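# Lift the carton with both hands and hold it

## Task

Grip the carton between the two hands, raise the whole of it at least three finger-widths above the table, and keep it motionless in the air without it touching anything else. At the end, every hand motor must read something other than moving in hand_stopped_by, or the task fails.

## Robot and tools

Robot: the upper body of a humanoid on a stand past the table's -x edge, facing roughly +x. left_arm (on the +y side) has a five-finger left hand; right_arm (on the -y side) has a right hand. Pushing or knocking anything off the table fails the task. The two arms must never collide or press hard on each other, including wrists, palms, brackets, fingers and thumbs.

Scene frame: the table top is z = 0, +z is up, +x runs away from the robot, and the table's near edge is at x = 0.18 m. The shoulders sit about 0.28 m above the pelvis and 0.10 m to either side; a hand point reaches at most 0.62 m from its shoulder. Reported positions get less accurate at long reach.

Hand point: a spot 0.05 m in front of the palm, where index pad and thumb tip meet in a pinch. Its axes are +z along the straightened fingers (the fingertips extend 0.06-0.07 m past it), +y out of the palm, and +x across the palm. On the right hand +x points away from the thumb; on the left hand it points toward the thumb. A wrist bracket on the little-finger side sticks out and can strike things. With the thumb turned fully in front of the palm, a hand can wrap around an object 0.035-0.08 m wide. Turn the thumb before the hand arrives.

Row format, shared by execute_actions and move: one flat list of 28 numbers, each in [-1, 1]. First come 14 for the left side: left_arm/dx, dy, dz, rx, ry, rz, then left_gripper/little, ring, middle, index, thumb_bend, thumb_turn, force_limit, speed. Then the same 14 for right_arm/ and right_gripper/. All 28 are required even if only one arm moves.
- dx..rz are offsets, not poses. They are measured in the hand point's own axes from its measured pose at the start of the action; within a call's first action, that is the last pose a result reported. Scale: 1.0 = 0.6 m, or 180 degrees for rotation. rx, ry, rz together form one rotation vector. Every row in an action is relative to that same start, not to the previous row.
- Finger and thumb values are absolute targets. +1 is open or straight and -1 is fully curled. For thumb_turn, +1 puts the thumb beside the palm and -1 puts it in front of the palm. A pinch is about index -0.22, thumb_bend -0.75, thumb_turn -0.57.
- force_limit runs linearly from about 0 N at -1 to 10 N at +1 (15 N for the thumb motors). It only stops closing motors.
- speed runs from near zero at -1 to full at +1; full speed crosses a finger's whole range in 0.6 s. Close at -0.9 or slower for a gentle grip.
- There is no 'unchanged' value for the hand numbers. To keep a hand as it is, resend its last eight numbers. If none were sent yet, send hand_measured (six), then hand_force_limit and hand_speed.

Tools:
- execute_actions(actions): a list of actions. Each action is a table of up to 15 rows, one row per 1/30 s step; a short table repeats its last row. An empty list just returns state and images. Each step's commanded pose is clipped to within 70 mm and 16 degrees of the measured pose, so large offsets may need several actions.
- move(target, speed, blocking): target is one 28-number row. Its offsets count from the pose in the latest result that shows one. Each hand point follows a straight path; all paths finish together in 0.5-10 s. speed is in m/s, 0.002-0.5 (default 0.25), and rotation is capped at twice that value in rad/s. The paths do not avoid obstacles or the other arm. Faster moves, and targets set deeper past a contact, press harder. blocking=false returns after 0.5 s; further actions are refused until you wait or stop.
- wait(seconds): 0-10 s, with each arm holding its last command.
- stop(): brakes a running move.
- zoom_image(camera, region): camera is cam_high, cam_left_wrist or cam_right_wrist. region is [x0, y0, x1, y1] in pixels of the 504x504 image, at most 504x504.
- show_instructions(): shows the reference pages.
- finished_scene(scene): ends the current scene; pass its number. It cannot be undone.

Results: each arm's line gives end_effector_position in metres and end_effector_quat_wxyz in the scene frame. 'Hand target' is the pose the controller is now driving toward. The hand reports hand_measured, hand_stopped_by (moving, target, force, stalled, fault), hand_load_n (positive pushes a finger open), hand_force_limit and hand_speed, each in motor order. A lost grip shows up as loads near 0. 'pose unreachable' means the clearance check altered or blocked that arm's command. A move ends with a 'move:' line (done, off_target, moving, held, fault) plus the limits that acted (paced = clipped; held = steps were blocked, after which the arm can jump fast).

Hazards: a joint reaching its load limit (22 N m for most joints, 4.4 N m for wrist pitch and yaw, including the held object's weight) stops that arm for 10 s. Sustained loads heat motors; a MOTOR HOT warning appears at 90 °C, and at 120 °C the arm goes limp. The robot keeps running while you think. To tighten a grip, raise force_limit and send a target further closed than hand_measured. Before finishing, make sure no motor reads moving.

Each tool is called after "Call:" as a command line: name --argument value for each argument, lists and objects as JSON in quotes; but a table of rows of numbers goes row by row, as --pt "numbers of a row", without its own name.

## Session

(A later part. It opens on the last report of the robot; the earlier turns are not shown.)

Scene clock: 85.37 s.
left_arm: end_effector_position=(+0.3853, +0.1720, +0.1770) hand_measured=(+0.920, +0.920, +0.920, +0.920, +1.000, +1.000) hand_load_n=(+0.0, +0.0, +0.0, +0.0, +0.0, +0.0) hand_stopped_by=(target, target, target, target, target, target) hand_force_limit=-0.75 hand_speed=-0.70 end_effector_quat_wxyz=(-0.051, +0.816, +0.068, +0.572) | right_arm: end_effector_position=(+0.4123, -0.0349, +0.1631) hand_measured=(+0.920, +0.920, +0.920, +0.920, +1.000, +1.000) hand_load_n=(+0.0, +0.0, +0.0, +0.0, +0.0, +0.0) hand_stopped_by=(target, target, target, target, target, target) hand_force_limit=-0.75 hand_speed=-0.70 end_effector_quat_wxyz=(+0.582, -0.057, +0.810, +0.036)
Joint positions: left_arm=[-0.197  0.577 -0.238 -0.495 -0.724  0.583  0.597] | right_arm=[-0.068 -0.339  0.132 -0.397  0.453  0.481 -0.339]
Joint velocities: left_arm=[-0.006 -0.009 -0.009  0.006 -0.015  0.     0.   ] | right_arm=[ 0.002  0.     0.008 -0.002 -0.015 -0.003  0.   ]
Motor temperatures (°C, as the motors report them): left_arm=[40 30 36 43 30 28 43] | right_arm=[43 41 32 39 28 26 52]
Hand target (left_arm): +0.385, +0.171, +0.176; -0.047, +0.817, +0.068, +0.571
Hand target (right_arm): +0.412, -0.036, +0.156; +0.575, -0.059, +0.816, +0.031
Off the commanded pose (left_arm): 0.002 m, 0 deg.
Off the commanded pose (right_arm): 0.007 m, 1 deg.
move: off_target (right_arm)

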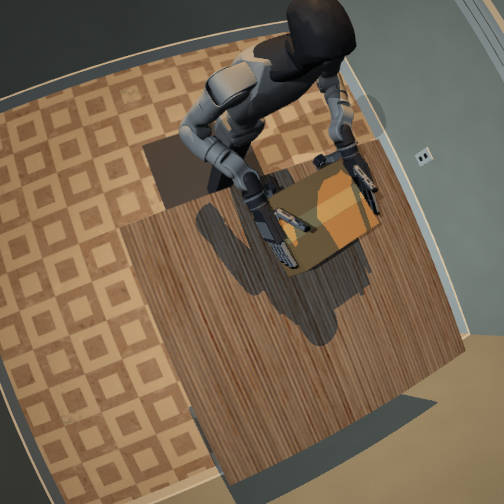

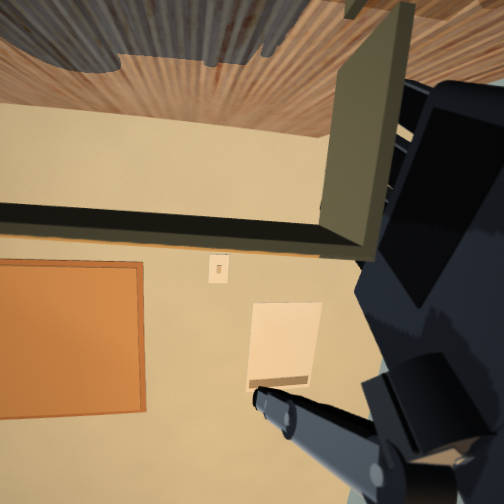

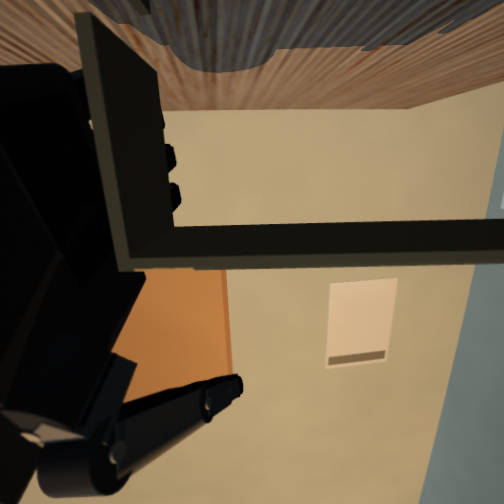

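Call:
execute_actions --actions '[[ [0,0.003,0,-0.001,0,0,0.92,0.92,0.92,0.92,1,1,-0.75,-0.7, -0.001,0,0,0.001,0.005,-0.0017,0.92,0.92,0.92,0.92,1,1,-0.75,-0.7], [0,0.007,0,-0.002,0,0,0.92,0.92,0.92,0.92,1,1,-0.75,-0.7, -0.001,0.002,0,0.0016,0.005,-0.0017,0.92,0.92,0.92,0.92,1,1,-0.75,-0.7], [0,0.011,0,-0.002,0,0,0.92,0.92,0.92,0.92,1,1,-0.75,-0.7, -0.001,0.005,0,0.0016,0.005,-0.0017,0.92,0.92,0.92,0.92,1,1,-0.75,-0.7], [0,0.015,0,-0.002,0,0,0.92,0.92,0.92,0.92,1,1,-0.75,-0.7, -0.001,0.0085,0,0.0016,0.005,-0.0017,0.92,0.92,0.92,0.92,1,1,-0.75,-0.7], [-0.001,0.024,-0.0024,-0.0075,-0.001,-0.0016,0.92,0.92,0.92,0.92,1,1,-0.75,-0.7, -0.0005,0.0175,-0.0016,-0.0037,0.0057,-0.0002,0.92,0.92,0.92,0.92,1,1,-0.75,-0.7], [-0.002,0.033,-0.0048,-0.013,-0.002,-0.0032,0.92,0.92,0.92,0.92,1,1,-0.75,-0.7, 0,0.0265,-0.0032,-0.009,0.0063,0.0013,0.92,0.92,0.92,0.92,1,1,-0.75,-0.7], [-0.003,0.042,-0.0072,-0.0186,-0.003,-0.0048,0.92,0.92,0.92,0.92,1,1,-0.75,-0.7, 0.0005,0.0355,-0.0048,-0.0143,0.007,0.0028,0.92,0.92,0.92,0.92,1,1,-0.75,-0.7], [-0.004,0.050,-0.0096,-0.024,-0.0036,-0.0064,0.92,0.92,0.92,0.92,1,1,-0.75,-0.7, 0.001,0.044,-0.0064,-0.0196,0.0076,0.0043,0.92,0.92,0.92,0.92,1,1,-0.75,-0.7], [-0.005,0.059,-0.012,-0.0297,-0.0045,-0.008,0.92,0.92,0.92,0.92,1,1,-0.75,-0.7, 0.0015,0.053,-0.008,-0.025,0.0083,0.0058,0.92,0.92,0.92,0.92,1,1,-0.75,-0.7], [-0.006,0.068,-0.0144,-0.035,-0.0054,-0.0096,0.92,0.92,0.92,0.92,1,1,-0.75,-0.7, 0.002,0.062,-0.0096,-0.030,0.009,0.0073,0.92,0.92,0.92,0.92,1,1,-0.75,-0.7], [-0.007,0.077,-0.0168,-0.041,-0.0063,-0.011,0.92,0.92,0.92,0.92,1,1,-0.75,-0.7, 0.0025,0.071,-0.0112,-0.0355,0.0096,0.0088,0.92,0.92,0.92,0.92,1,1,-0.75,-0.7], [-0.008,0.086,-0.019,-0.0464,-0.0072,-0.0127,0.92,0.92,0.92,0.92,1,1,-0.75,-0.7, 0.003,0.080,-0.013,-0.041,0.0103,0.0103,0.92,0.92,0.92,0.92,1,1,-0.75,-0.7], [-0.009,0.094,-0.0215,-0.052,-0.008,-0.0143,0.92,0.92,0.92,0.92,1,1,-0.75,-0.7, 0.0035,0.0885,-0.0145,-0.046,0.011,0.0118,0.92,0.92,0.92,0.92,1,1,-0.75,-0.7], [-0.010,0.103,-0.024,-0.0575,-0.009,-0.016,0.92,0.92,0.92,0.92,1,1,-0.75,-0.7, 0.004,0.097,-0.016,-0.0515,0.0116,0.0133,0.92,0.92,0.92,0.92,1,1,-0.75,-0.7], [-0.011,0.112,-0.026,-0.063,-0.010,-0.0175,0.92,0.92,0.92,0.92,1,1,-0.75,-0.7, 0.0045,0.106,-0.018,-0.0567,0.0123,0.0148,0.92,0.92,0.92,0.92,1,1,-0.75,-0.7] ],[ [-0.008,0.097,-0.027,-0.061,-0.010,-0.0175,0.92,0.92,0.92,0.92,1,1,-0.75,-0.7, 0.0025,0.098,-0.019,-0.0583,0.0073,0.0165,0.92,0.92,0.92,0.92,1,1,-0.75,-0.7], [-0.0055,0.097,-0.0295,-0.061,-0.009,-0.0175,0.92,0.92,0.92,0.92,1,1,-0.75,-0.7, 0.000,0.098,-0.0215,-0.0583,0.0063,0.0165,0.92,0.92,0.92,0.92,1,1,-0.75,-0.7], [-0.0035,0.097,-0.033,-0.061,-0.008,-0.0175,0.92,0.92,0.92,0.92,1,1,-0.75,-0.7, -0.002,0.098,-0.025,-0.0583,0.0053,0.0165,0.92,0.92,0.92,0.92,1,1,-0.75,-0.7], [-0.005,0.097,-0.037,-0.061,-0.008,-0.0175,0.92,0.92,0.92,0.92,1,1,-0.75,-0.7, -0.0005,0.098,-0.029,-0.0583,0.0053,0.0165,0.92,0.92,0.92,0.92,1,1,-0.75,-0.7], [-0.007,0.097,-0.042,-0.061,-0.008,-0.0175,0.92,0.92,0.92,0.92,1,1,-0.75,-0.7, 0.0015,0.098,-0.034,-0.0583,0.0053,0.0165,0.92,0.92,0.92,0.92,1,1,-0.75,-0.7], [-0.009,0.097,-0.0475,-0.061,-0.008,-0.0175,0.92,0.92,0.92,0.92,1,1,-0.75,-0.7, 0.0035,0.098,-0.0395,-0.0583,0.0053,0.0165,0.92,0.92,0.92,0.92,1,1,-0.75,-0.7], [-0.011,0.097,-0.053,-0.061,-0.008,-0.0175,0.92,0.92,0.92,0.92,1,1,-0.75,-0.7, 0.0055,0.098,-0.045,-0.0583,0.0053,0.0165,0.92,0.92,0.92,0.92,1,1,-0.75,-0.7], [-0.013,0.097,-0.0585,-0.0615,-0.008,-0.0175,0.92,0.92,0.92,0.92,1,1,-0.75,-0.7, 0.0075,0.098,-0.0505,-0.0588,0.0053,0.0165,0.92,0.92,0.92,0.92,1,1,-0.75,-0.7], [-0.015,0.097,-0.064,-0.062,-0.008,-0.0175,0.92,0.92,0.92,0.92,1,1,-0.75,-0.7, 0.0095,0.098,-0.056,-0.0593,0.0053,0.0165,0.92,0.92,0.92,0.92,1,1,-0.75,-0.7], [-0.017,0.097,-0.0695,-0.0625,-0.008,-0.0175,0.92,0.92,0.92,0.92,1,1,-0.75,-0.7, 0.0115,0.098,-0.0615,-0.0598,0.0053,0.0165,0.92,0.92,0.92,0.92,1,1,-0.75,-0.7], [-0.019,0.097,-0.075,-0.063,-0.008,-0.0175,0.92,0.92,0.92,0.92,1,1,-0.75,-0.7, 0.0135,0.098,-0.067,-0.0603,0.0053,0.0165,0.92,0.92,0.92,0.92,1,1,-0.75,-0.7], [-0.021,0.097,-0.0805,-0.0635,-0.008,-0.0175,0.92,0.92,0.92,0.92,1,1,-0.75,-0.7, 0.0155,0.098,-0.0725,-0.0608,0.0053,0.0165,0.92,0.92,0.92,0.92,1,1,-0.75,-0.7], [-0.023,0.097,-0.085,-0.064,-0.008,-0.0175,0.92,0.92,0.92,0.92,1,1,-0.75,-0.7, 0.0175,0.098,-0.077,-0.0613,0.0053,0.0165,0.92,0.92,0.92,0.92,1,1,-0.75,-0.7], [-0.0243,0.097,-0.089,-0.064,-0.008,-0.0175,0.92,0.92,0.92,0.92,1,1,-0.75,-0.7, 0.0188,0.098,-0.081,-0.0613,0.0053,0.0165,0.92,0.92,0.92,0.92,1,1,-0.75,-0.7], [-0.0253,0.097,-0.092,-0.064,-0.008,-0.0175,0.92,0.92,0.92,0.92,1,1,-0.75,-0.7, 0.0198,0.098,-0.084,-0.0613,0.0053,0.0165,0.92,0.92,0.92,0.92,1,1,-0.75,-0.7] ]]'

Call:
wait --seconds 0.3

Scene clock: 88.87 s.
left_arm: end_effector_position=(+0.3580, +0.1592, +0.1745) hand_measured=(+0.920, +0.920, +0.920, +0.920, +1.000, +1.000) hand_load_n=(+0.0, +0.0, +0.0, +0.0, +0.0, +0.0) hand_stopped_by=(target, target, target, target, target, target) hand_force_limit=-0.75 hand_speed=-0.70 end_effector_quat_wxyz=(-0.057, +0.816, +0.065, +0.571) | right_arm: end_effector_position=(+0.3828, -0.0301, +0.1643) hand_measured=(+0.920, +0.920, +0.920, +0.920, +1.000, +1.000) hand_load_n=(+0.0, +0.0, +0.0, +0.0, +0.0, +0.0) hand_stopped_by=(target, target, target, target, target, target) hand_force_limit=-0.75 hand_speed=-0.70 end_effector_quat_wxyz=(+0.577, -0.065, +0.814, +0.035)
Joint positions: left_arm=[-0.075  0.588 -0.292 -0.627 -0.686  0.561  0.669] | right_arm=[ 0.055 -0.353  0.18  -0.543  0.441  0.498 -0.385]
Joint velocities: left_arm=[ 0.433  0.121 -0.091 -0.368  0.11  -0.146  0.087] | right_arm=[ 0.46  -0.081  0.112 -0.308 -0.081 -0.189 -0.034]
Motor temperatures (°C, as the motors report them): left_arm=[40 29 36 43 30 27 39] | right_arm=[42 41 32 39 28 25 47]
Hand target (left_arm): +0.339, +0.099, +0.182; +0.049, +0.823, +0.030, +0.566
Hand target (right_arm): +0.354, +0.018, +0.170; +0.561, -0.095, +0.813, +0.123
Off the commanded pose (left_arm): 0.067 m, 13 deg.
Off the commanded pose (right_arm): 0.061 m, 11 deg.

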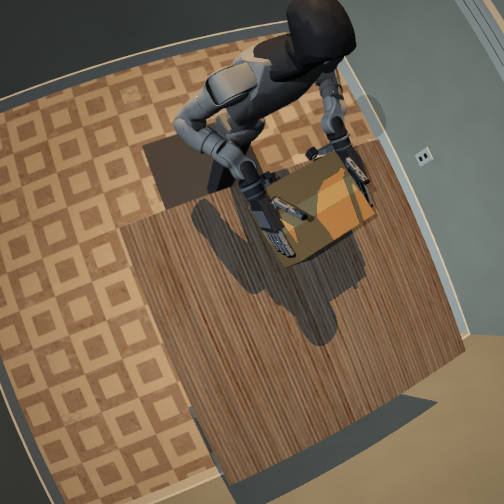

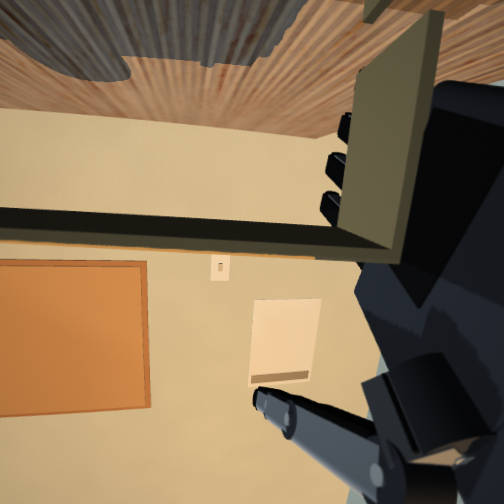

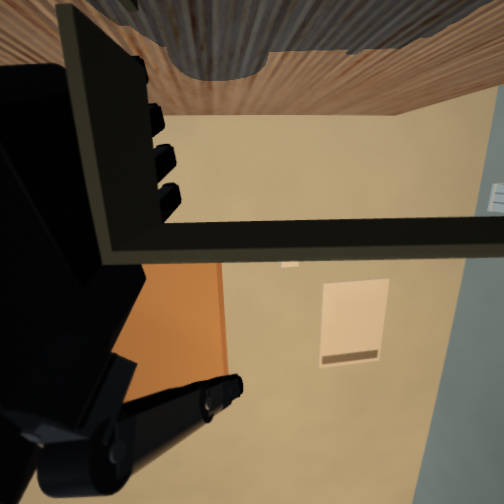

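Scene clock: 89.17 s.
left_arm: end_effector_position=(+0.3522, +0.1580, +0.1742) hand_measured=(+0.920, +0.920, +0.920, +0.920, +1.000, +1.000) hand_load_n=(+0.0, +0.0, +0.0, +0.0, +0.0, +0.0) hand_stopped_by=(target, target, target, target, target, target) hand_force_limit=-0.75 hand_speed=-0.70 end_effector_quat_wxyz=(-0.057, +0.816, +0.064, +0.571) | right_arm: end_effector_position=(+0.3771, -0.0310, +0.1643) hand_measured=(+0.920, +0.920, +0.920, +0.920, +1.000, +1.000) hand_load_n=(+0.0, +0.0, +0.0, +0.0, +0.0, +0.0) hand_stopped_by=(target, target, target, target, target, target) hand_force_limit=-0.75 hand_speed=-0.70 end_effector_quat_wxyz=(+0.577, -0.065, +0.814, +0.035)
Joint positions: left_arm=[-0.046  0.595 -0.298 -0.651 -0.679  0.551  0.676] | right_arm=[ 0.085 -0.358  0.187 -0.564  0.437  0.485 -0.389]
Joint velocities: left_arm=[ 0.     0.012 -0.005  0.005  0.006  0.     0.   ] | right_arm=[-0.003  0.012  0.005 -0.006  0.005  0.     0.   ]
Motor temperatures (°C, as the motors report them): left_arm=[40 29 36 43 30 27 40] | right_arm=[42 41 32 39 28 25 47]
Hand target (left_arm): +0.339, +0.099, +0.182; +0.049, +0.823, +0.030, +0.566
Hand target (right_arm): +0.354, +0.018, +0.170; +0.561, -0.095, +0.813, +0.123
Off the commanded pose (left_arm): 0.064 m, 13 deg.
Off the commanded pose (right_arm): 0.059 m, 11 deg.
wait: 0.30 s; at rest by 0.23 s

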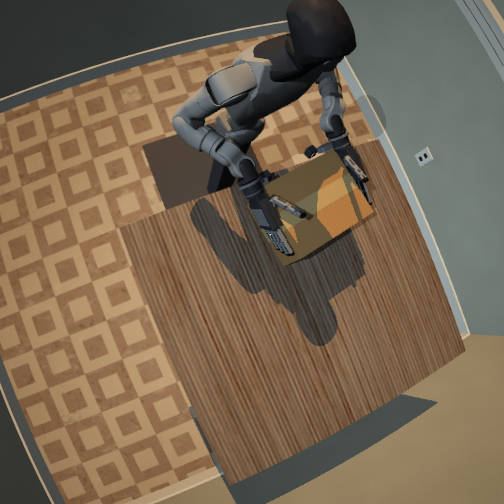

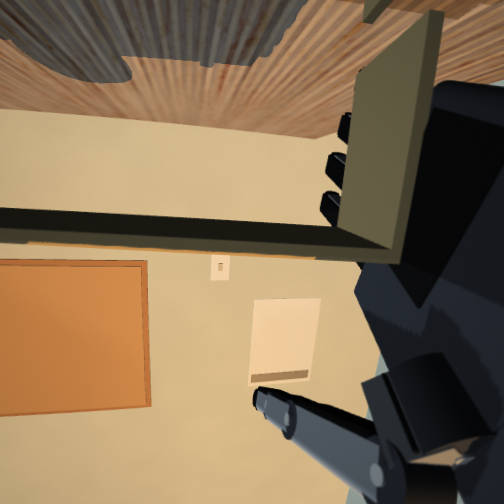

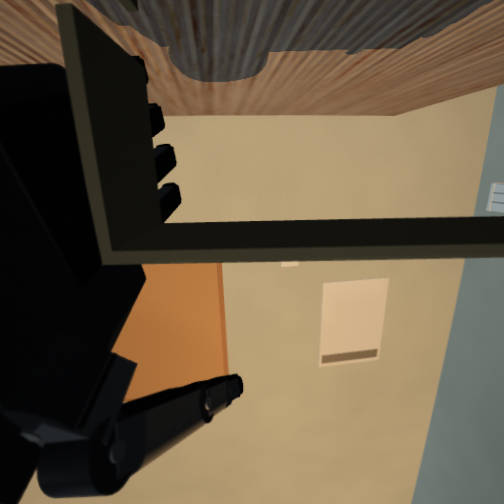

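Call:
execute_actions --actions '[[ [-0.002,0.102,-0.0333,-0.0683,-0.0083,-0.0207,0.7,0.7,0.7,0.7,1,1,-0.8,-0.9, 0.0003,0.095,-0.0202,-0.058,0.005,0.0174,0.7,0.7,0.7,0.7,1,1,-0.8,-0.9], [-0.0017,0.103,-0.0326,-0.069,-0.0085,-0.0209,0.7,0.7,0.7,0.7,1,1,-0.8,-0.9, 0,0.096,-0.0194,-0.0586,0.0051,0.0175,0.7,0.7,0.7,0.7,1,1,-0.8,-0.9], [-0.0014,0.104,-0.0319,-0.0697,-0.0086,-0.0211,0.7,0.7,0.7,0.7,1,1,-0.8,-0.9, -0.0003,0.097,-0.0186,-0.0592,0.0052,0.0177,0.7,0.7,0.7,0.7,1,1,-0.8,-0.9], [-0.0012,0.105,-0.0312,-0.0704,-0.0087,-0.0213,0.7,0.7,0.7,0.7,1,1,-0.8,-0.9, -0.0006,0.098,-0.0178,-0.0598,0.0053,0.0178,0.7,0.7,0.7,0.7,1,1,-0.8,-0.9], [-0.001,0.106,-0.0305,-0.071,-0.0088,-0.0215,0.7,0.7,0.7,0.7,1,1,-0.8,-0.9, -0.001,0.099,-0.017,-0.0603,0.0054,0.018,0.7,0.7,0.7,0.7,1,1,-0.8,-0.9] ]]'

Call:
wait --seconds 0.2

Scene clock: 90.47 s.
left_arm: end_effector_position=(+0.3523, +0.1581, +0.1741) hand_measured=(+0.854, +0.854, +0.866, +0.854, +1.000, +1.000) hand_load_n=(+0.0, +1.5, +1.5, +1.5, +0.0, +0.0) hand_stopped_by=(moving, force, force, force, target, target) hand_force_limit=-0.80 hand_speed=-0.90 end_effector_quat_wxyz=(-0.059, +0.817, +0.065, +0.571) | right_arm: end_effector_position=(+0.3776, -0.0309, +0.1638) hand_measured=(+0.854, +0.854, +0.882, +0.882, +1.000, +1.000) hand_load_n=(+0.0, +2.0, +0.5, +1.0, +0.0, +0.0) hand_stopped_by=(moving, force, force, force, target, target) hand_force_limit=-0.80 hand_speed=-0.90 end_effector_quat_wxyz=(+0.577, -0.067, +0.813, +0.029)
Joint positions: left_arm=[-0.049  0.6   -0.305 -0.65  -0.684  0.548  0.686] | right_arm=[ 0.08  -0.369  0.199 -0.563  0.44   0.484 -0.409]
Joint velocities: left_arm=[ 0.002 -0.002 -0.012  0.    -0.011 -0.012  0.018] | right_arm=[-0.008 -0.02   0.012  0.002  0.018 -0.006 -0.024]
Motor temperatures (°C, as the motors report them): left_arm=[39 29 36 43 30 27 41] | right_arm=[42 41 32 39 28 25 48]
Hand target (left_arm): +0.340, +0.097, +0.182; +0.053, +0.823, +0.029, +0.565
Hand target (right_arm): +0.355, +0.022, +0.170; +0.560, -0.098, +0.813, +0.127
Off the commanded pose (left_arm): 0.066 m, 14 deg.
Off the commanded pose (right_arm): 0.060 m, 12 deg.

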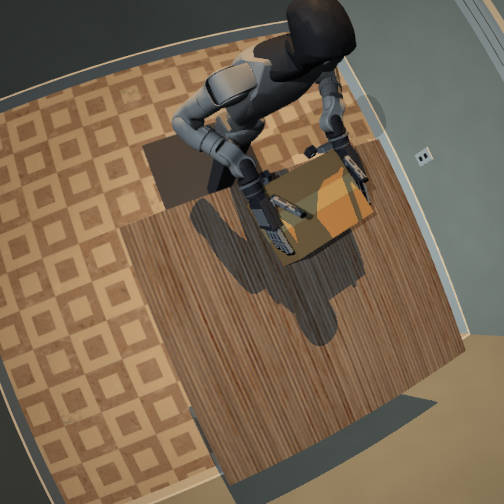

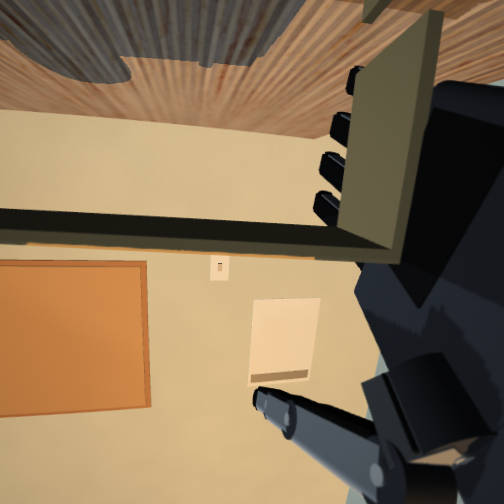

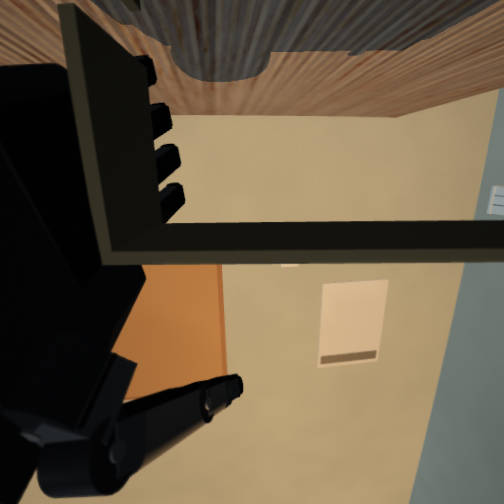

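Scene clock: 90.67 s.
left_arm: end_effector_position=(+0.3523, +0.1581, +0.1741) hand_measured=(+0.826, +0.854, +0.866, +0.854, +1.000, +1.000) hand_load_n=(+1.0, +1.0, +1.0, +1.5, +0.0, +0.0) hand_stopped_by=(force, force, force, force, target, target) hand_force_limit=-0.80 hand_speed=-0.90 end_effector_quat_wxyz=(-0.059, +0.817, +0.064, +0.571) | right_arm: end_effector_position=(+0.3776, -0.0309, +0.1638) hand_measured=(+0.820, +0.854, +0.882, +0.882, +1.000, +1.000) hand_load_n=(+0.5, +2.0, +0.5, +1.0, +0.0, +0.0) hand_stopped_by=(moving, force, force, force, target, target) hand_force_limit=-0.80 hand_speed=-0.90 end_effector_quat_wxyz=(+0.577, -0.067, +0.813, +0.029)
Joint positions: left_arm=[-0.05   0.602 -0.306 -0.65  -0.685  0.547  0.688] | right_arm=[ 0.079 -0.371  0.2   -0.563  0.441  0.484 -0.411]
Joint velocities: left_arm=[ 0.002  0.002  0.     0.    -0.006  0.     0.   ] | right_arm=[-0.009  0.006 -0.008  0.003  0.008  0.    -0.008]
Motor temperatures (°C, as the motors report them): left_arm=[39 29 37 43 30 27 41] | right_arm=[42 41 32 39 28 25 48]
Hand target (left_arm): +0.340, +0.097, +0.182; +0.053, +0.823, +0.029, +0.565
Hand target (right_arm): +0.355, +0.022, +0.170; +0.560, -0.098, +0.813, +0.127
Off the commanded pose (left_arm): 0.066 m, 14 deg.
Off the commanded pose (right_arm): 0.060 m, 12 deg.
wait: 0.20 s; no rest

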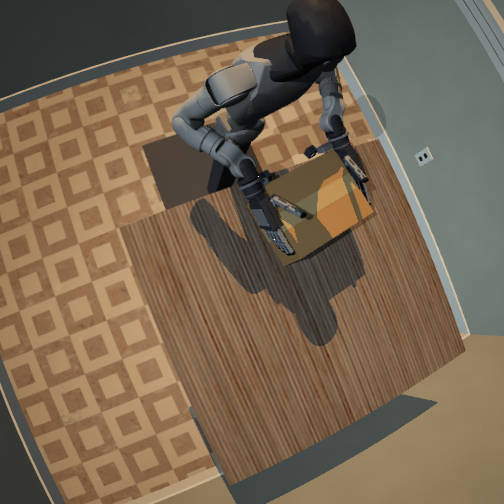

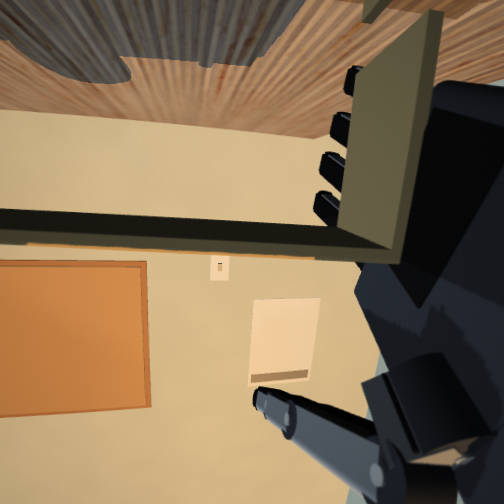

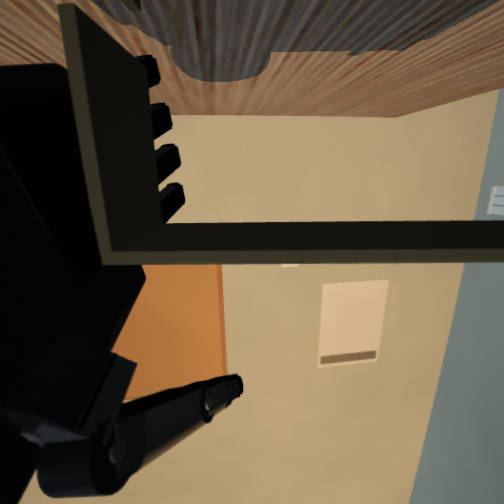

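Call:
execute_actions --actions '[[ [0.0003,0.106,-0.0305,-0.0717,-0.0077,-0.022,0.7,0.7,0.7,0.7,1,1,-0.8,-0.9, -0.0041,0.099,-0.0188,-0.0628,0.0046,0.021,0.7,0.7,0.7,0.7,1,1,-0.8,-0.9], [0.0016,0.106,-0.0306,-0.0719,-0.0068,-0.022,0.7,0.7,0.7,0.7,1,1,-0.8,-0.9, -0.0057,0.099,-0.019,-0.0629,0.0037,0.021,0.7,0.7,0.7,0.7,1,1,-0.8,-0.9], [0.0029,0.106,-0.0306,-0.072,-0.006,-0.022,0.7,0.7,0.7,0.7,1,1,-0.8,-0.9, -0.0072,0.099,-0.0191,-0.0629,0.0029,0.021,0.7,0.7,0.7,0.7,1,1,-0.8,-0.9], [0.0042,0.106,-0.0307,-0.0721,-0.0052,-0.022,0.7,0.7,0.7,0.7,1,1,-0.8,-0.9, -0.0088,0.099,-0.0192,-0.063,0.0021,0.021,0.7,0.7,0.7,0.7,1,1,-0.8,-0.9], [0.0055,0.106,-0.0307,-0.0722,-0.0043,-0.022,0.7,0.7,0.7,0.7,1,1,-0.8,-0.9, -0.0104,0.099,-0.0194,-0.063,0.0012,0.021,0.7,0.7,0.7,0.7,1,1,-0.8,-0.9], [0.0068,0.106,-0.0308,-0.0724,-0.0035,-0.022,0.7,0.7,0.7,0.7,1,1,-0.8,-0.9, -0.012,0.099,-0.0195,-0.0631,0.0004,0.021,0.7,0.7,0.7,0.7,1,1,-0.8,-0.9], [0.0082,0.106,-0.0308,-0.0725,-0.0027,-0.022,0.7,0.7,0.7,0.7,1,1,-0.8,-0.9, -0.0135,0.099,-0.0196,-0.0631,-0.0004,0.021,0.7,0.7,0.7,0.7,1,1,-0.8,-0.9], [0.0095,0.106,-0.0308,-0.0726,-0.0018,-0.022,0.7,0.7,0.7,0.7,1,1,-0.8,-0.9, -0.0151,0.099,-0.0198,-0.0631,-0.0013,0.021,0.7,0.7,0.7,0.7,1,1,-0.8,-0.9], [0.0108,0.106,-0.0309,-0.0727,-0.001,-0.022,0.7,0.7,0.7,0.7,1,1,-0.8,-0.9, -0.0167,0.099,-0.0199,-0.0632,-0.0021,0.021,0.7,0.7,0.7,0.7,1,1,-0.8,-0.9], [0.0121,0.106,-0.0309,-0.0729,-0.0002,-0.022,0.7,0.7,0.7,0.7,1,1,-0.8,-0.9, -0.0183,0.099,-0.02,-0.0632,-0.0029,0.021,0.7,0.7,0.7,0.7,1,1,-0.8,-0.9], [0.0134,0.106,-0.031,-0.073,0.0007,-0.022,0.7,0.7,0.7,0.7,1,1,-0.8,-0.9, -0.0198,0.099,-0.0202,-0.0633,-0.0038,0.021,0.7,0.7,0.7,0.7,1,1,-0.8,-0.9], [0.0147,0.106,-0.031,-0.0731,0.0015,-0.022,0.7,0.7,0.7,0.7,1,1,-0.8,-0.9, -0.0214,0.099,-0.0203,-0.0633,-0.0046,0.021,0.7,0.7,0.7,0.7,1,1,-0.8,-0.9] ]]'

Call:
wait --seconds 0.15

Scene clock: 92.33 s.
left_arm: end_effector_position=(+0.3531, +0.1582, +0.1743) hand_measured=(+0.826, +0.854, +0.866, +0.854, +1.000, +1.000) hand_load_n=(+1.0, +1.0, +1.5, +2.0, +0.0, +0.0) hand_stopped_by=(force, force, force, force, target, target) hand_force_limit=-0.80 hand_speed=-0.90 end_effector_quat_wxyz=(-0.059, +0.815, +0.062, +0.572) | right_arm: end_effector_position=(+0.3782, -0.0306, +0.1638) hand_measured=(+0.816, +0.854, +0.882, +0.882, +1.000, +1.000) hand_load_n=(+1.0, +2.0, +1.0, +1.5, +0.0, +0.0) hand_stopped_by=(force, force, force, force, target, target) hand_force_limit=-0.80 hand_speed=-0.90 end_effector_quat_wxyz=(+0.576, -0.068, +0.814, +0.029)
Joint positions: left_arm=[-0.055  0.613 -0.314 -0.642 -0.689  0.533  0.689] | right_arm=[ 0.073 -0.382  0.204 -0.562  0.452  0.486 -0.42 ]
Joint velocities: left_arm=[-0.006  0.028 -0.011  0.017 -0.017 -0.023  0.   ] | right_arm=[-0.006 -0.006  0.023  0.002  0.002  0.    -0.02 ]
Motor temperatures (°C, as the motors report them): left_arm=[39 29 37 43 30 27 43] | right_arm=[41 41 32 38 28 25 50]
Hand target (left_arm): +0.343, +0.098, +0.191; +0.053, +0.814, +0.027, +0.578
Hand target (right_arm): +0.358, +0.023, +0.181; +0.572, -0.099, +0.804, +0.129
Off the commanded pose (left_arm): 0.067 m, 14 deg.
Off the commanded pose (right_arm): 0.062 m, 12 deg.

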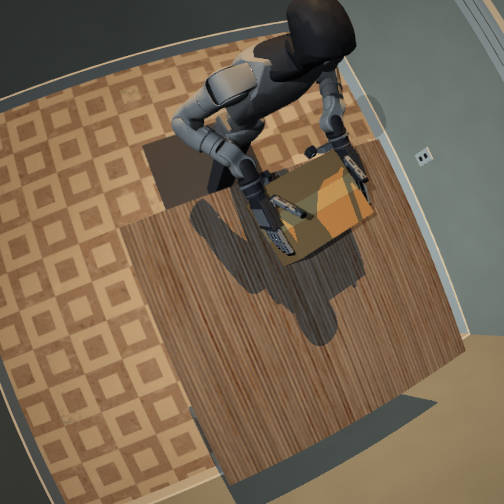

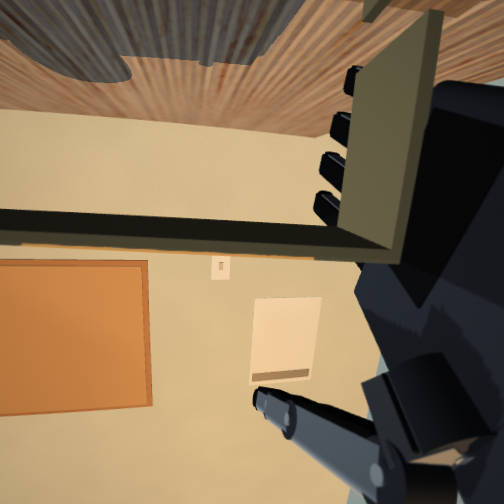

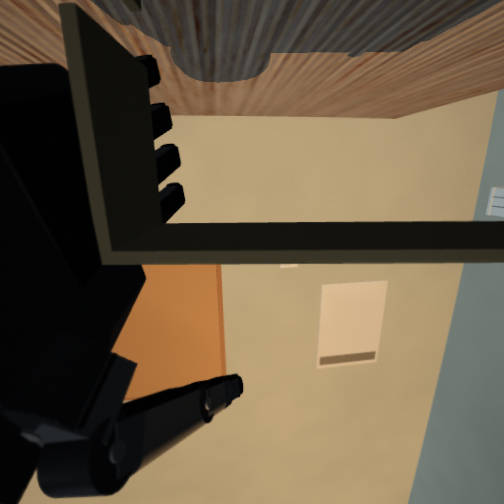

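Scene clock: 92.50 s.
left_arm: end_effector_position=(+0.3532, +0.1582, +0.1743) hand_measured=(+0.826, +0.854, +0.866, +0.854, +1.000, +1.000) hand_load_n=(+1.0, +1.0, +1.5, +2.0, +0.0, +0.0) hand_stopped_by=(force, force, force, force, target, target) hand_force_limit=-0.80 hand_speed=-0.90 end_effector_quat_wxyz=(-0.059, +0.815, +0.062, +0.572) | right_arm: end_effector_position=(+0.3782, -0.0306, +0.1638) hand_measured=(+0.816, +0.854, +0.882, +0.882, +1.000, +1.000) hand_load_n=(+1.0, +2.0, +1.0, +2.0, +0.0, +0.0) hand_stopped_by=(force, force, force, force, target, target) hand_force_limit=-0.80 hand_speed=-0.90 end_effector_quat_wxyz=(+0.576, -0.069, +0.814, +0.028)
Joint positions: left_arm=[-0.056  0.614 -0.314 -0.641 -0.69   0.531  0.689] | right_arm=[ 0.072 -0.383  0.205 -0.562  0.453  0.486 -0.421]
Joint velocities: left_arm=[-0.005  0.009 -0.003 -0.006 -0.006  0.     0.   ] | right_arm=[-0.017  0.005 -0.011  0.     0.005  0.     0.   ]
Motor temperatures (°C, as the motors report them): left_arm=[39 29 37 43 30 27 43] | right_arm=[41 41 32 39 28 25 50]
Hand target (left_arm): +0.343, +0.098, +0.191; +0.053, +0.814, +0.027, +0.578
Hand target (right_arm): +0.358, +0.023, +0.181; +0.572, -0.099, +0.804, +0.129
Off the commanded pose (left_arm): 0.067 m, 14 deg.
Off the commanded pose (right_arm): 0.062 m, 12 deg.
wait: 0.17 s; no rest

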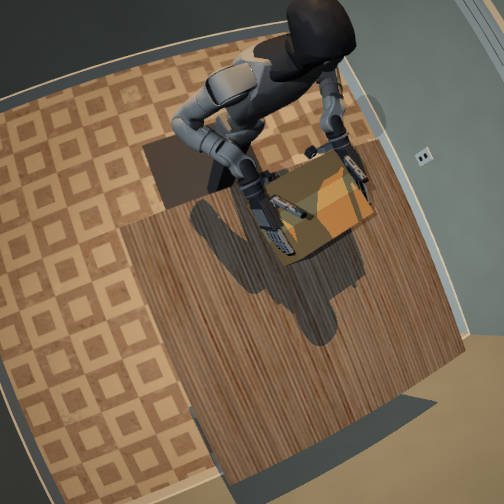

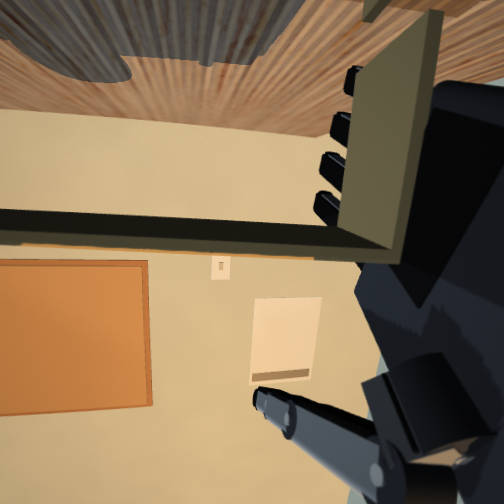

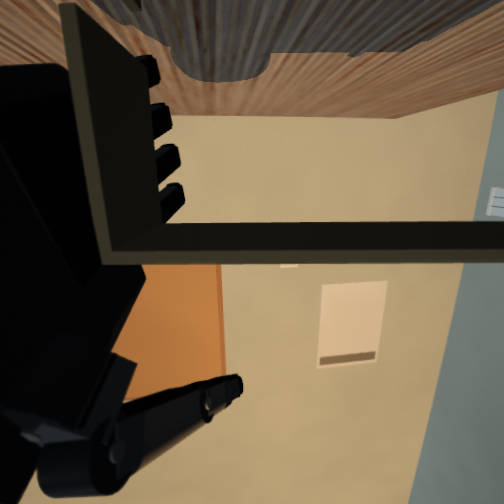

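Call:
execute_actions --actions '[[ [0.015,0.106,-0.0322,-0.0722,0.0007,-0.0231,0.7,0.7,0.7,0.7,1,1,-0.8,-0.9, -0.0225,0.0987,-0.0215,-0.0634,-0.0061,0.0225,0.7,0.7,0.7,0.7,1,1,-0.8,-0.9], [0.016,0.106,-0.0324,-0.0723,0.0012,-0.0232,0.7,0.7,0.7,0.7,1,1,-0.8,-0.9, -0.0234,0.0987,-0.0217,-0.0634,-0.0066,0.0226,0.7,0.7,0.7,0.7,1,1,-0.8,-0.9], [0.0169,0.106,-0.0326,-0.0723,0.0017,-0.0234,0.7,0.7,0.7,0.7,1,1,-0.8,-0.9, -0.0244,0.0987,-0.0219,-0.0634,-0.0071,0.0227,0.7,0.7,0.7,0.7,1,1,-0.8,-0.9], [0.0179,0.106,-0.0328,-0.0724,0.0022,-0.0235,0.7,0.7,0.7,0.7,1,1,-0.8,-0.9, -0.0253,0.0987,-0.0221,-0.0634,-0.0076,0.0229,0.7,0.7,0.7,0.7,1,1,-0.8,-0.9], [0.0188,0.106,-0.033,-0.0724,0.0027,-0.0236,0.7,0.7,0.7,0.7,1,1,-0.8,-0.9, -0.0263,0.0987,-0.0223,-0.0634,-0.0081,0.023,0.7,0.7,0.7,0.7,1,1,-0.8,-0.9], [0.0198,0.106,-0.0332,-0.0725,0.0032,-0.0237,0.7,0.7,0.7,0.7,1,1,-0.8,-0.9, -0.0272,0.0987,-0.0225,-0.0634,-0.0086,0.0231,0.7,0.7,0.7,0.7,1,1,-0.8,-0.9], [0.0208,0.106,-0.0334,-0.0725,0.0037,-0.0239,0.7,0.7,0.7,0.7,1,1,-0.8,-0.9, -0.0282,0.0987,-0.0227,-0.0634,-0.0091,0.0232,0.7,0.7,0.7,0.7,1,1,-0.8,-0.9], [0.0217,0.106,-0.0337,-0.0725,0.0042,-0.024,0.7,0.7,0.7,0.7,1,1,-0.8,-0.9, -0.0292,0.0987,-0.0229,-0.0634,-0.0096,0.0233,0.7,0.7,0.7,0.7,1,1,-0.8,-0.9], [0.0227,0.106,-0.0339,-0.0726,0.0047,-0.0241,0.7,0.7,0.7,0.7,1,1,-0.8,-0.9, -0.0301,0.0987,-0.0231,-0.0634,-0.0101,0.0235,0.7,0.7,0.7,0.7,1,1,-0.8,-0.9], [0.0237,0.106,-0.0341,-0.0726,0.0052,-0.0242,0.7,0.7,0.7,0.7,1,1,-0.8,-0.9, -0.0311,0.0987,-0.0233,-0.0634,-0.0106,0.0236,0.7,0.7,0.7,0.7,1,1,-0.8,-0.9], [0.0246,0.106,-0.0343,-0.0727,0.0057,-0.0244,0.7,0.7,0.7,0.7,1,1,-0.8,-0.9, -0.032,0.0987,-0.0235,-0.0634,-0.0111,0.0237,0.7,0.7,0.7,0.7,1,1,-0.8,-0.9], [0.0256,0.106,-0.0345,-0.0727,0.0062,-0.0245,0.7,0.7,0.7,0.7,1,1,-0.8,-0.9, -0.033,0.0987,-0.0237,-0.0634,-0.0116,0.0238,0.7,0.7,0.7,0.7,1,1,-0.8,-0.9] ]]'

Call:
wait --seconds 0.15

Scene clock: 93.77 s.
left_arm: end_effector_position=(+0.3532, +0.1582, +0.1743) hand_measured=(+0.826, +0.854, +0.866, +0.854, +1.000, +1.000) hand_load_n=(+1.0, +1.0, +2.0, +2.5, +0.0, +0.0) hand_stopped_by=(force, force, force, force, target, target) hand_force_limit=-0.80 hand_speed=-0.90 end_effector_quat_wxyz=(-0.059, +0.816, +0.062, +0.572) | right_arm: end_effector_position=(+0.3783, -0.0306, +0.1640) hand_measured=(+0.816, +0.854, +0.882, +0.882, +1.000, +1.000) hand_load_n=(+1.5, +2.0, +1.0, +2.0, +0.0, +0.0) hand_stopped_by=(force, force, force, force, target, target) hand_force_limit=-0.80 hand_speed=-0.90 end_effector_quat_wxyz=(+0.576, -0.068, +0.814, +0.029)
Joint positions: left_arm=[-0.059  0.622 -0.319 -0.641 -0.697  0.526  0.695] | right_arm=[ 0.071 -0.386  0.206 -0.563  0.459  0.486 -0.425]
Joint velocities: left_arm=[-0.005  0.025 -0.009  0.002 -0.014 -0.012  0.012] | right_arm=[ 0.006  0.012  0.017  0.     0.005  0.    -0.007]
Motor temperatures (°C, as the motors report them): left_arm=[39 29 37 43 30 27 44] | right_arm=[41 41 32 39 28 25 51]
Hand target (left_arm): +0.344, +0.098, +0.197; +0.055, +0.808, +0.028, +0.586
Hand target (right_arm): +0.359, +0.023, +0.187; +0.579, -0.096, +0.798, +0.132
Off the commanded pose (left_arm): 0.069 m, 14 deg.
Off the commanded pose (right_arm): 0.064 m, 12 deg.

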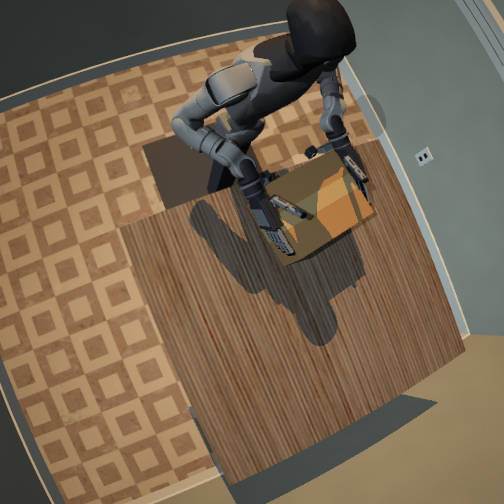

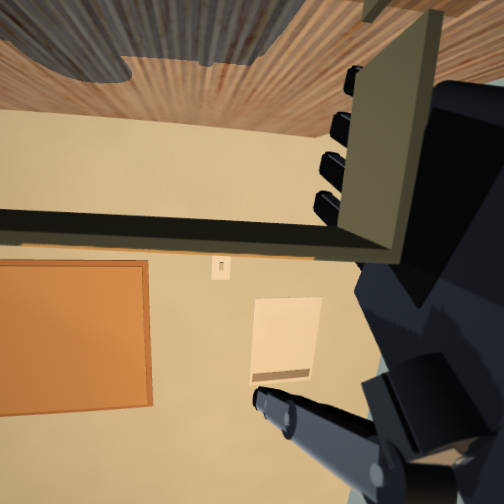

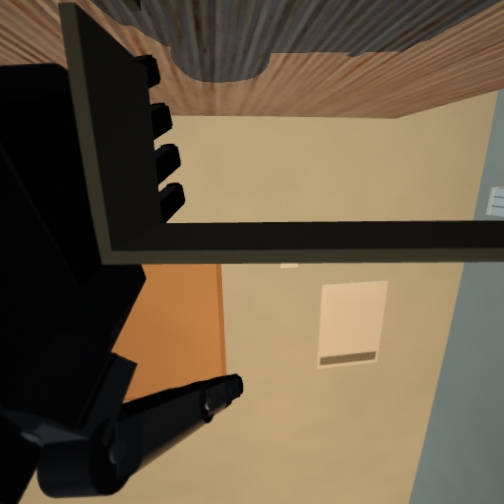

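Scene clock: 93.93 s.
left_arm: end_effector_position=(+0.3532, +0.1582, +0.1743) hand_measured=(+0.826, +0.854, +0.866, +0.854, +1.000, +1.000) hand_load_n=(+1.0, +1.0, +2.0, +2.5, +0.0, +0.0) hand_stopped_by=(force, force, force, force, target, target) hand_force_limit=-0.80 hand_speed=-0.90 end_effector_quat_wxyz=(-0.059, +0.816, +0.062, +0.572) | right_arm: end_effector_position=(+0.3783, -0.0306, +0.1640) hand_measured=(+0.816, +0.854, +0.882, +0.882, +1.000, +1.000) hand_load_n=(+1.5, +2.0, +1.0, +2.0, +0.0, +0.0) hand_stopped_by=(force, force, force, force, target, target) hand_force_limit=-0.80 hand_speed=-0.90 end_effector_quat_wxyz=(+0.576, -0.068, +0.814, +0.029)
Joint positions: left_arm=[-0.059  0.623 -0.32  -0.64  -0.698  0.526  0.696] | right_arm=[ 0.071 -0.387  0.206 -0.563  0.459  0.486 -0.425]
Joint velocities: left_arm=[0.    0.    0.    0.    0.018 0.    0.   ] | right_arm=[ 0.006  0.008  0.    -0.006 -0.008  0.     0.   ]
Motor temperatures (°C, as the motors report them): left_arm=[39 29 37 43 30 27 44] | right_arm=[41 41 32 39 28 25 51]
Hand target (left_arm): +0.344, +0.098, +0.197; +0.055, +0.808, +0.028, +0.586
Hand target (right_arm): +0.359, +0.023, +0.187; +0.579, -0.096, +0.798, +0.132
Off the commanded pose (left_arm): 0.069 m, 14 deg.
Off the commanded pose (right_arm): 0.064 m, 12 deg.
wait: 0.17 s; no rest

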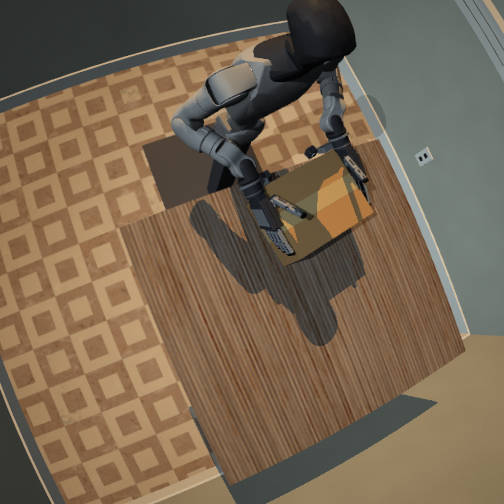

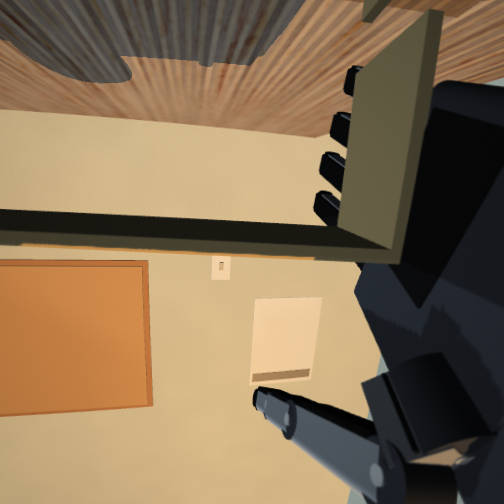

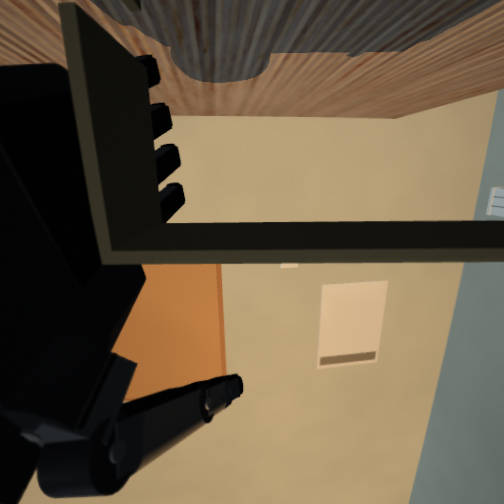

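Call:
execute_actions --actions '[[ [0.0262,0.106,-0.0345,-0.0726,0.0066,-0.0245,0.7,0.7,0.7,0.7,1,1,-0.8,-0.9, -0.0335,0.0987,-0.0238,-0.0633,-0.0118,0.0233,0.7,0.7,0.7,0.7,1,1,-0.8,-0.9], [0.0268,0.106,-0.0346,-0.0726,0.0068,-0.0245,0.7,0.7,0.7,0.7,1,1,-0.8,-0.9, -0.0344,0.0987,-0.024,-0.0633,-0.0121,0.0233,0.7,0.7,0.7,0.7,1,1,-0.8,-0.9], [0.0273,0.106,-0.0346,-0.0725,0.007,-0.0246,0.7,0.7,0.7,0.7,1,1,-0.8,-0.9, -0.0352,0.0987,-0.0241,-0.0632,-0.0123,0.0234,0.7,0.7,0.7,0.7,1,1,-0.8,-0.9], [0.0279,0.106,-0.0347,-0.0725,0.0072,-0.0246,0.7,0.7,0.7,0.7,1,1,-0.8,-0.9, -0.036,0.0987,-0.0243,-0.0632,-0.0126,0.0234,0.7,0.7,0.7,0.7,1,1,-0.8,-0.9], [0.0285,0.106,-0.0347,-0.0724,0.0073,-0.0247,0.7,0.7,0.7,0.7,1,1,-0.8,-0.9, -0.0369,0.0987,-0.0244,-0.0631,-0.0128,0.0235,0.7,0.7,0.7,0.7,1,1,-0.8,-0.9], [0.0291,0.106,-0.0347,-0.0724,0.0075,-0.0247,0.7,0.7,0.7,0.7,1,1,-0.8,-0.9, -0.0377,0.0987,-0.0246,-0.0631,-0.0131,0.0235,0.7,0.7,0.7,0.7,1,1,-0.8,-0.9], [0.0296,0.106,-0.0348,-0.0724,0.0077,-0.0248,0.7,0.7,0.7,0.7,1,1,-0.8,-0.9, -0.0385,0.0987,-0.0247,-0.0631,-0.0133,0.0236,0.7,0.7,0.7,0.7,1,1,-0.8,-0.9], [0.0302,0.106,-0.0348,-0.0724,0.0078,-0.0248,0.7,0.7,0.7,0.7,1,1,-0.8,-0.9, -0.0394,0.0987,-0.0249,-0.0631,-0.0136,0.0236,0.7,0.7,0.7,0.7,1,1,-0.8,-0.9], [0.0308,0.106,-0.0349,-0.0724,0.008,-0.0249,0.7,0.7,0.7,0.7,1,1,-0.8,-0.9, -0.0402,0.0987,-0.025,-0.0631,-0.0138,0.0237,0.7,0.7,0.7,0.7,1,1,-0.8,-0.9], [0.0314,0.106,-0.0349,-0.0724,0.0082,-0.0249,0.7,0.7,0.7,0.7,1,1,-0.8,-0.9, -0.041,0.0987,-0.0252,-0.0631,-0.0141,0.0237,0.7,0.7,0.7,0.7,1,1,-0.8,-0.9], [0.0319,0.106,-0.035,-0.0724,0.0083,-0.025,0.7,0.7,0.7,0.7,1,1,-0.8,-0.9, -0.0419,0.0987,-0.0253,-0.0631,-0.0143,0.0238,0.7,0.7,0.7,0.7,1,1,-0.8,-0.9], [0.0325,0.106,-0.035,-0.0724,0.0085,-0.025,0.7,0.7,0.7,0.7,1,1,-0.8,-0.9, -0.0427,0.0987,-0.0255,-0.0631,-0.0146,0.0238,0.7,0.7,0.7,0.7,1,1,-0.8,-0.9] ]]'

Call:
wait --seconds 0.2

Scene clock: 95.07 s.
left_arm: end_effector_position=(+0.3600, +0.1559, +0.2014) hand_measured=(+0.826, +0.854, +0.866, +0.854, +1.000, +1.000) hand_load_n=(+4.0, +0.0, +0.0, +0.0, +0.0, +0.0) hand_stopped_by=(force, force, force, force, target, target) hand_force_limit=-0.80 hand_speed=-0.90 end_effector_quat_wxyz=(-0.048, +0.793, +0.070, +0.604) | right_arm: end_effector_position=(+0.3819, -0.0366, +0.1687) hand_measured=(+0.816, +0.854, +0.882, +0.882, +1.000, +1.000) hand_load_n=(+0.0, +0.0, +0.0, +1.0, +0.0, +0.0) hand_stopped_by=(force, force, force, force, target, target) hand_force_limit=-0.80 hand_speed=-0.90 end_effector_quat_wxyz=(+0.580, -0.062, +0.812, +0.019)
Joint positions: left_arm=[-0.094  0.629 -0.316 -0.665 -0.711  0.491  0.709] | right_arm=[ 0.065 -0.398  0.194 -0.576  0.473  0.496 -0.45 ]
Joint velocities: left_arm=[-0.115 -0.009  0.009 -0.069 -0.009 -0.108  0.051] | right_arm=[-0.009 -0.041 -0.028 -0.011  0.041  0.    -0.043]
Motor temperatures (°C, as the motors report them): left_arm=[40 29 37 44 30 28 46] | right_arm=[41 41 32 39 28 25 52]
Hand target (left_arm): +0.346, +0.097, +0.202; +0.055, +0.806, +0.029, +0.589
Hand target (right_arm): +0.359, +0.022, +0.194; +0.583, -0.096, +0.796, +0.132
Off the commanded pose (left_arm): 0.064 m, 13 deg.
Off the commanded pose (right_arm): 0.071 m, 14 deg; position clipped at the last step of the last action.

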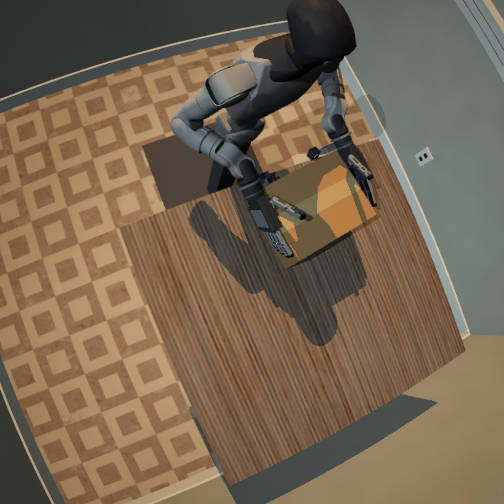

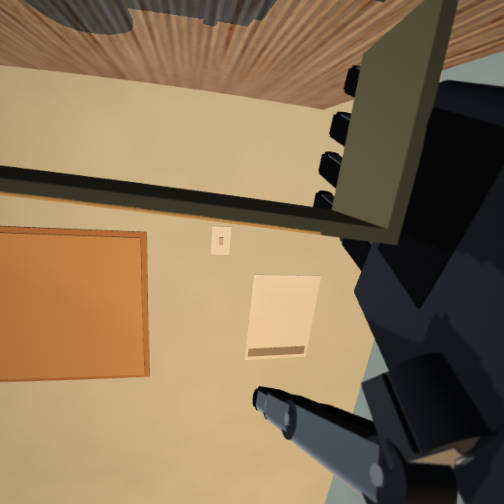

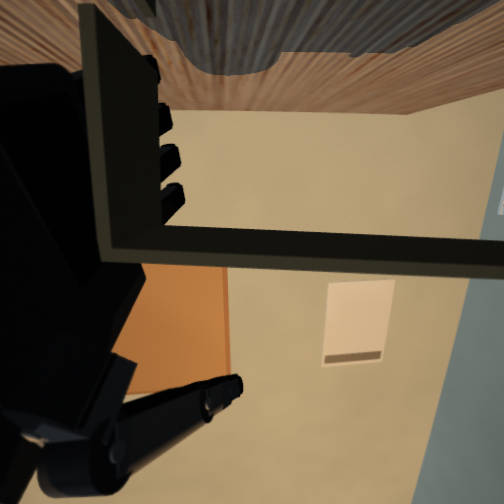

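Scene clock: 95.27 s.
left_arm: end_effector_position=(+0.3590, +0.1554, +0.1960) hand_measured=(+0.826, +0.854, +0.866, +0.854, +1.000, +1.000) hand_load_n=(+2.0, +0.0, +0.0, +0.0, +0.0, +0.0) hand_stopped_by=(force, force, force, force, target, target) hand_force_limit=-0.80 hand_speed=-0.90 end_effector_quat_wxyz=(-0.050, +0.798, +0.066, +0.597) | right_arm: end_effector_position=(+0.3824, -0.0338, +0.1759) hand_measured=(+0.816, +0.854, +0.882, +0.882, +1.000, +1.000) hand_load_n=(+0.0, +0.5, +0.5, +1.5, +0.0, +0.0) hand_stopped_by=(force, force, force, force, target, target) hand_force_limit=-0.80 hand_speed=-0.90 end_effector_quat_wxyz=(+0.587, -0.058, +0.807, +0.029)
Joint positions: left_arm=[-0.093  0.635 -0.323 -0.662 -0.715  0.499  0.714] | right_arm=[ 0.06  -0.398  0.193 -0.586  0.487  0.487 -0.45 ]
Joint velocities: left_arm=[ 0.221 -0.014 -0.054  0.051 -0.083 -0.068  0.067] | right_arm=[-0.158  0.026  0.006 -0.071  0.003  0.004 -0.089]
Motor temperatures (°C, as the motors report them): left_arm=[40 29 37 44 30 28 46] | right_arm=[41 41 32 39 28 25 53]
Hand target (left_arm): +0.346, +0.097, +0.202; +0.055, +0.806, +0.029, +0.589
Hand target (right_arm): +0.359, +0.022, +0.194; +0.583, -0.096, +0.796, +0.132
Off the commanded pose (left_arm): 0.063 m, 13 deg.
Off the commanded pose (right_arm): 0.066 m, 13 deg; position clipped at the last step of the last action.
wait: 0.20 s; no rest

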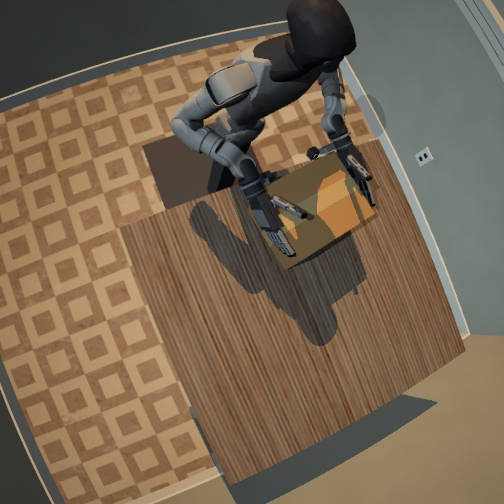

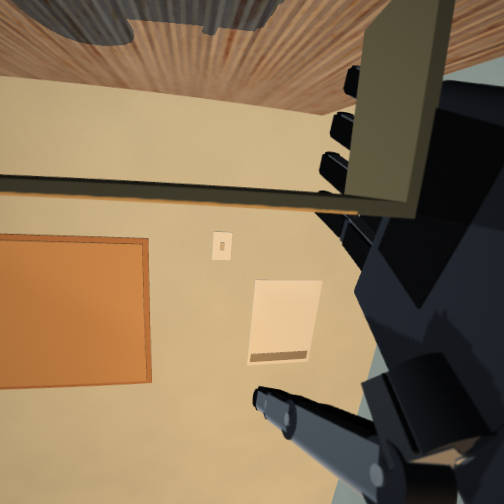

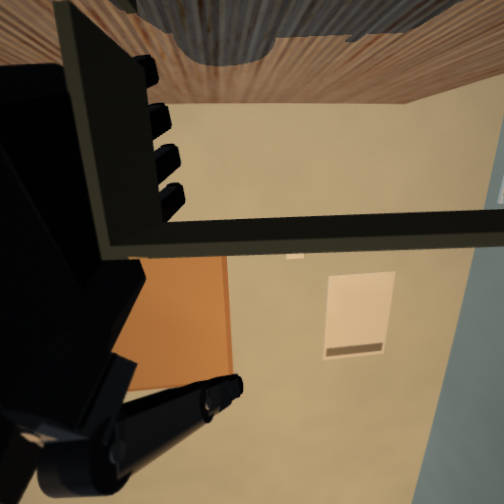

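Call:
wait --seconds 0

Scene clock: 95.50 s.
left_arm: end_effector_position=(+0.3591, +0.1558, +0.1960) hand_measured=(+0.826, +0.854, +0.866, +0.854, +1.000, +1.000) hand_load_n=(+2.5, +2.0, +1.5, +0.5, +0.0, +0.0) hand_stopped_by=(force, force, force, force, target, target) hand_force_limit=-0.80 hand_speed=-0.90 end_effector_quat_wxyz=(-0.052, +0.798, +0.067, +0.597) | right_arm: end_effector_position=(+0.3824, -0.0335, +0.1752) hand_measured=(+0.816, +0.856, +0.882, +0.882, +1.000, +1.000) hand_load_n=(+5.5, +3.5, +0.0, +0.0, +0.0, +0.0) hand_stopped_by=(force, force, force, force, target, target) hand_force_limit=-0.80 hand_speed=-0.90 end_effector_quat_wxyz=(+0.586, -0.058, +0.808, +0.029)
Joint positions: left_arm=[-0.094  0.634 -0.324 -0.662 -0.714  0.5    0.718] | right_arm=[ 0.06  -0.397  0.194 -0.585  0.487  0.488 -0.451]
Joint velocities: left_arm=[-0.003  0.081  0.003 -0.006  0.006  0.013  0.   ] | right_arm=[-0.014  0.043 -0.006 -0.023  0.003 -0.018  0.   ]
Motor temperatures (°C, as the motors report them): left_arm=[40 29 37 44 30 28 46] | right_arm=[41 41 32 39 28 25 53]
Hand target (left_arm): +0.346, +0.097, +0.202; +0.055, +0.806, +0.029, +0.589
Hand target (right_arm): +0.359, +0.022, +0.194; +0.583, -0.096, +0.796, +0.132
Off the commanded pose (left_arm): 0.064 m, 13 deg.
Off the commanded pose (right_arm): 0.066 m, 13 deg; position clipped at the last step of the last action.

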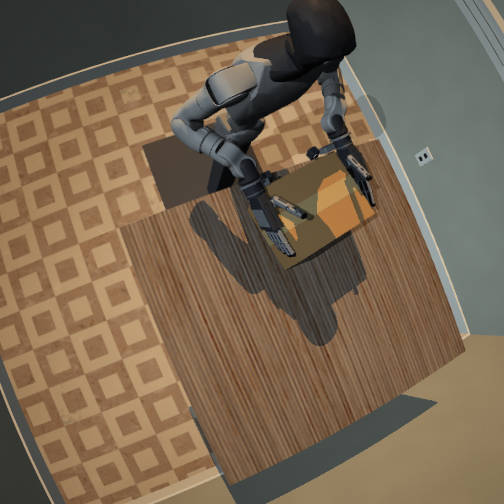

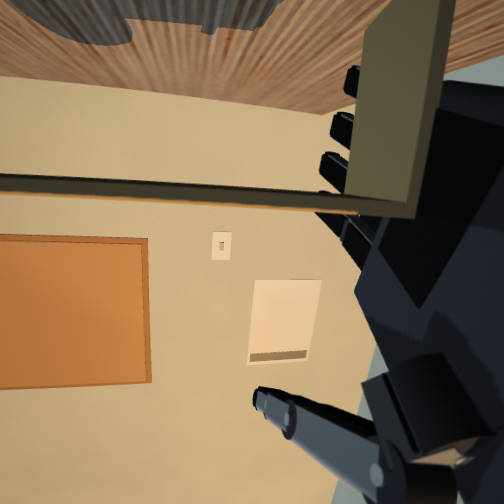

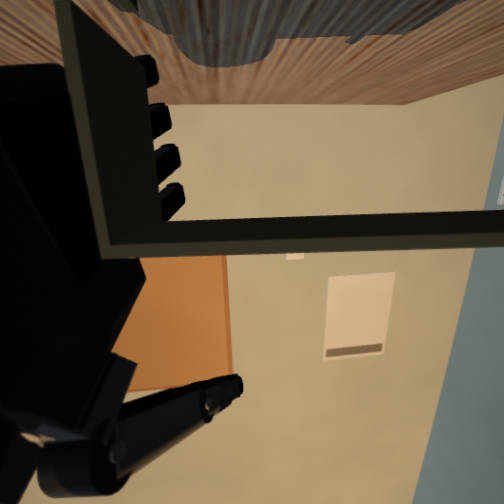

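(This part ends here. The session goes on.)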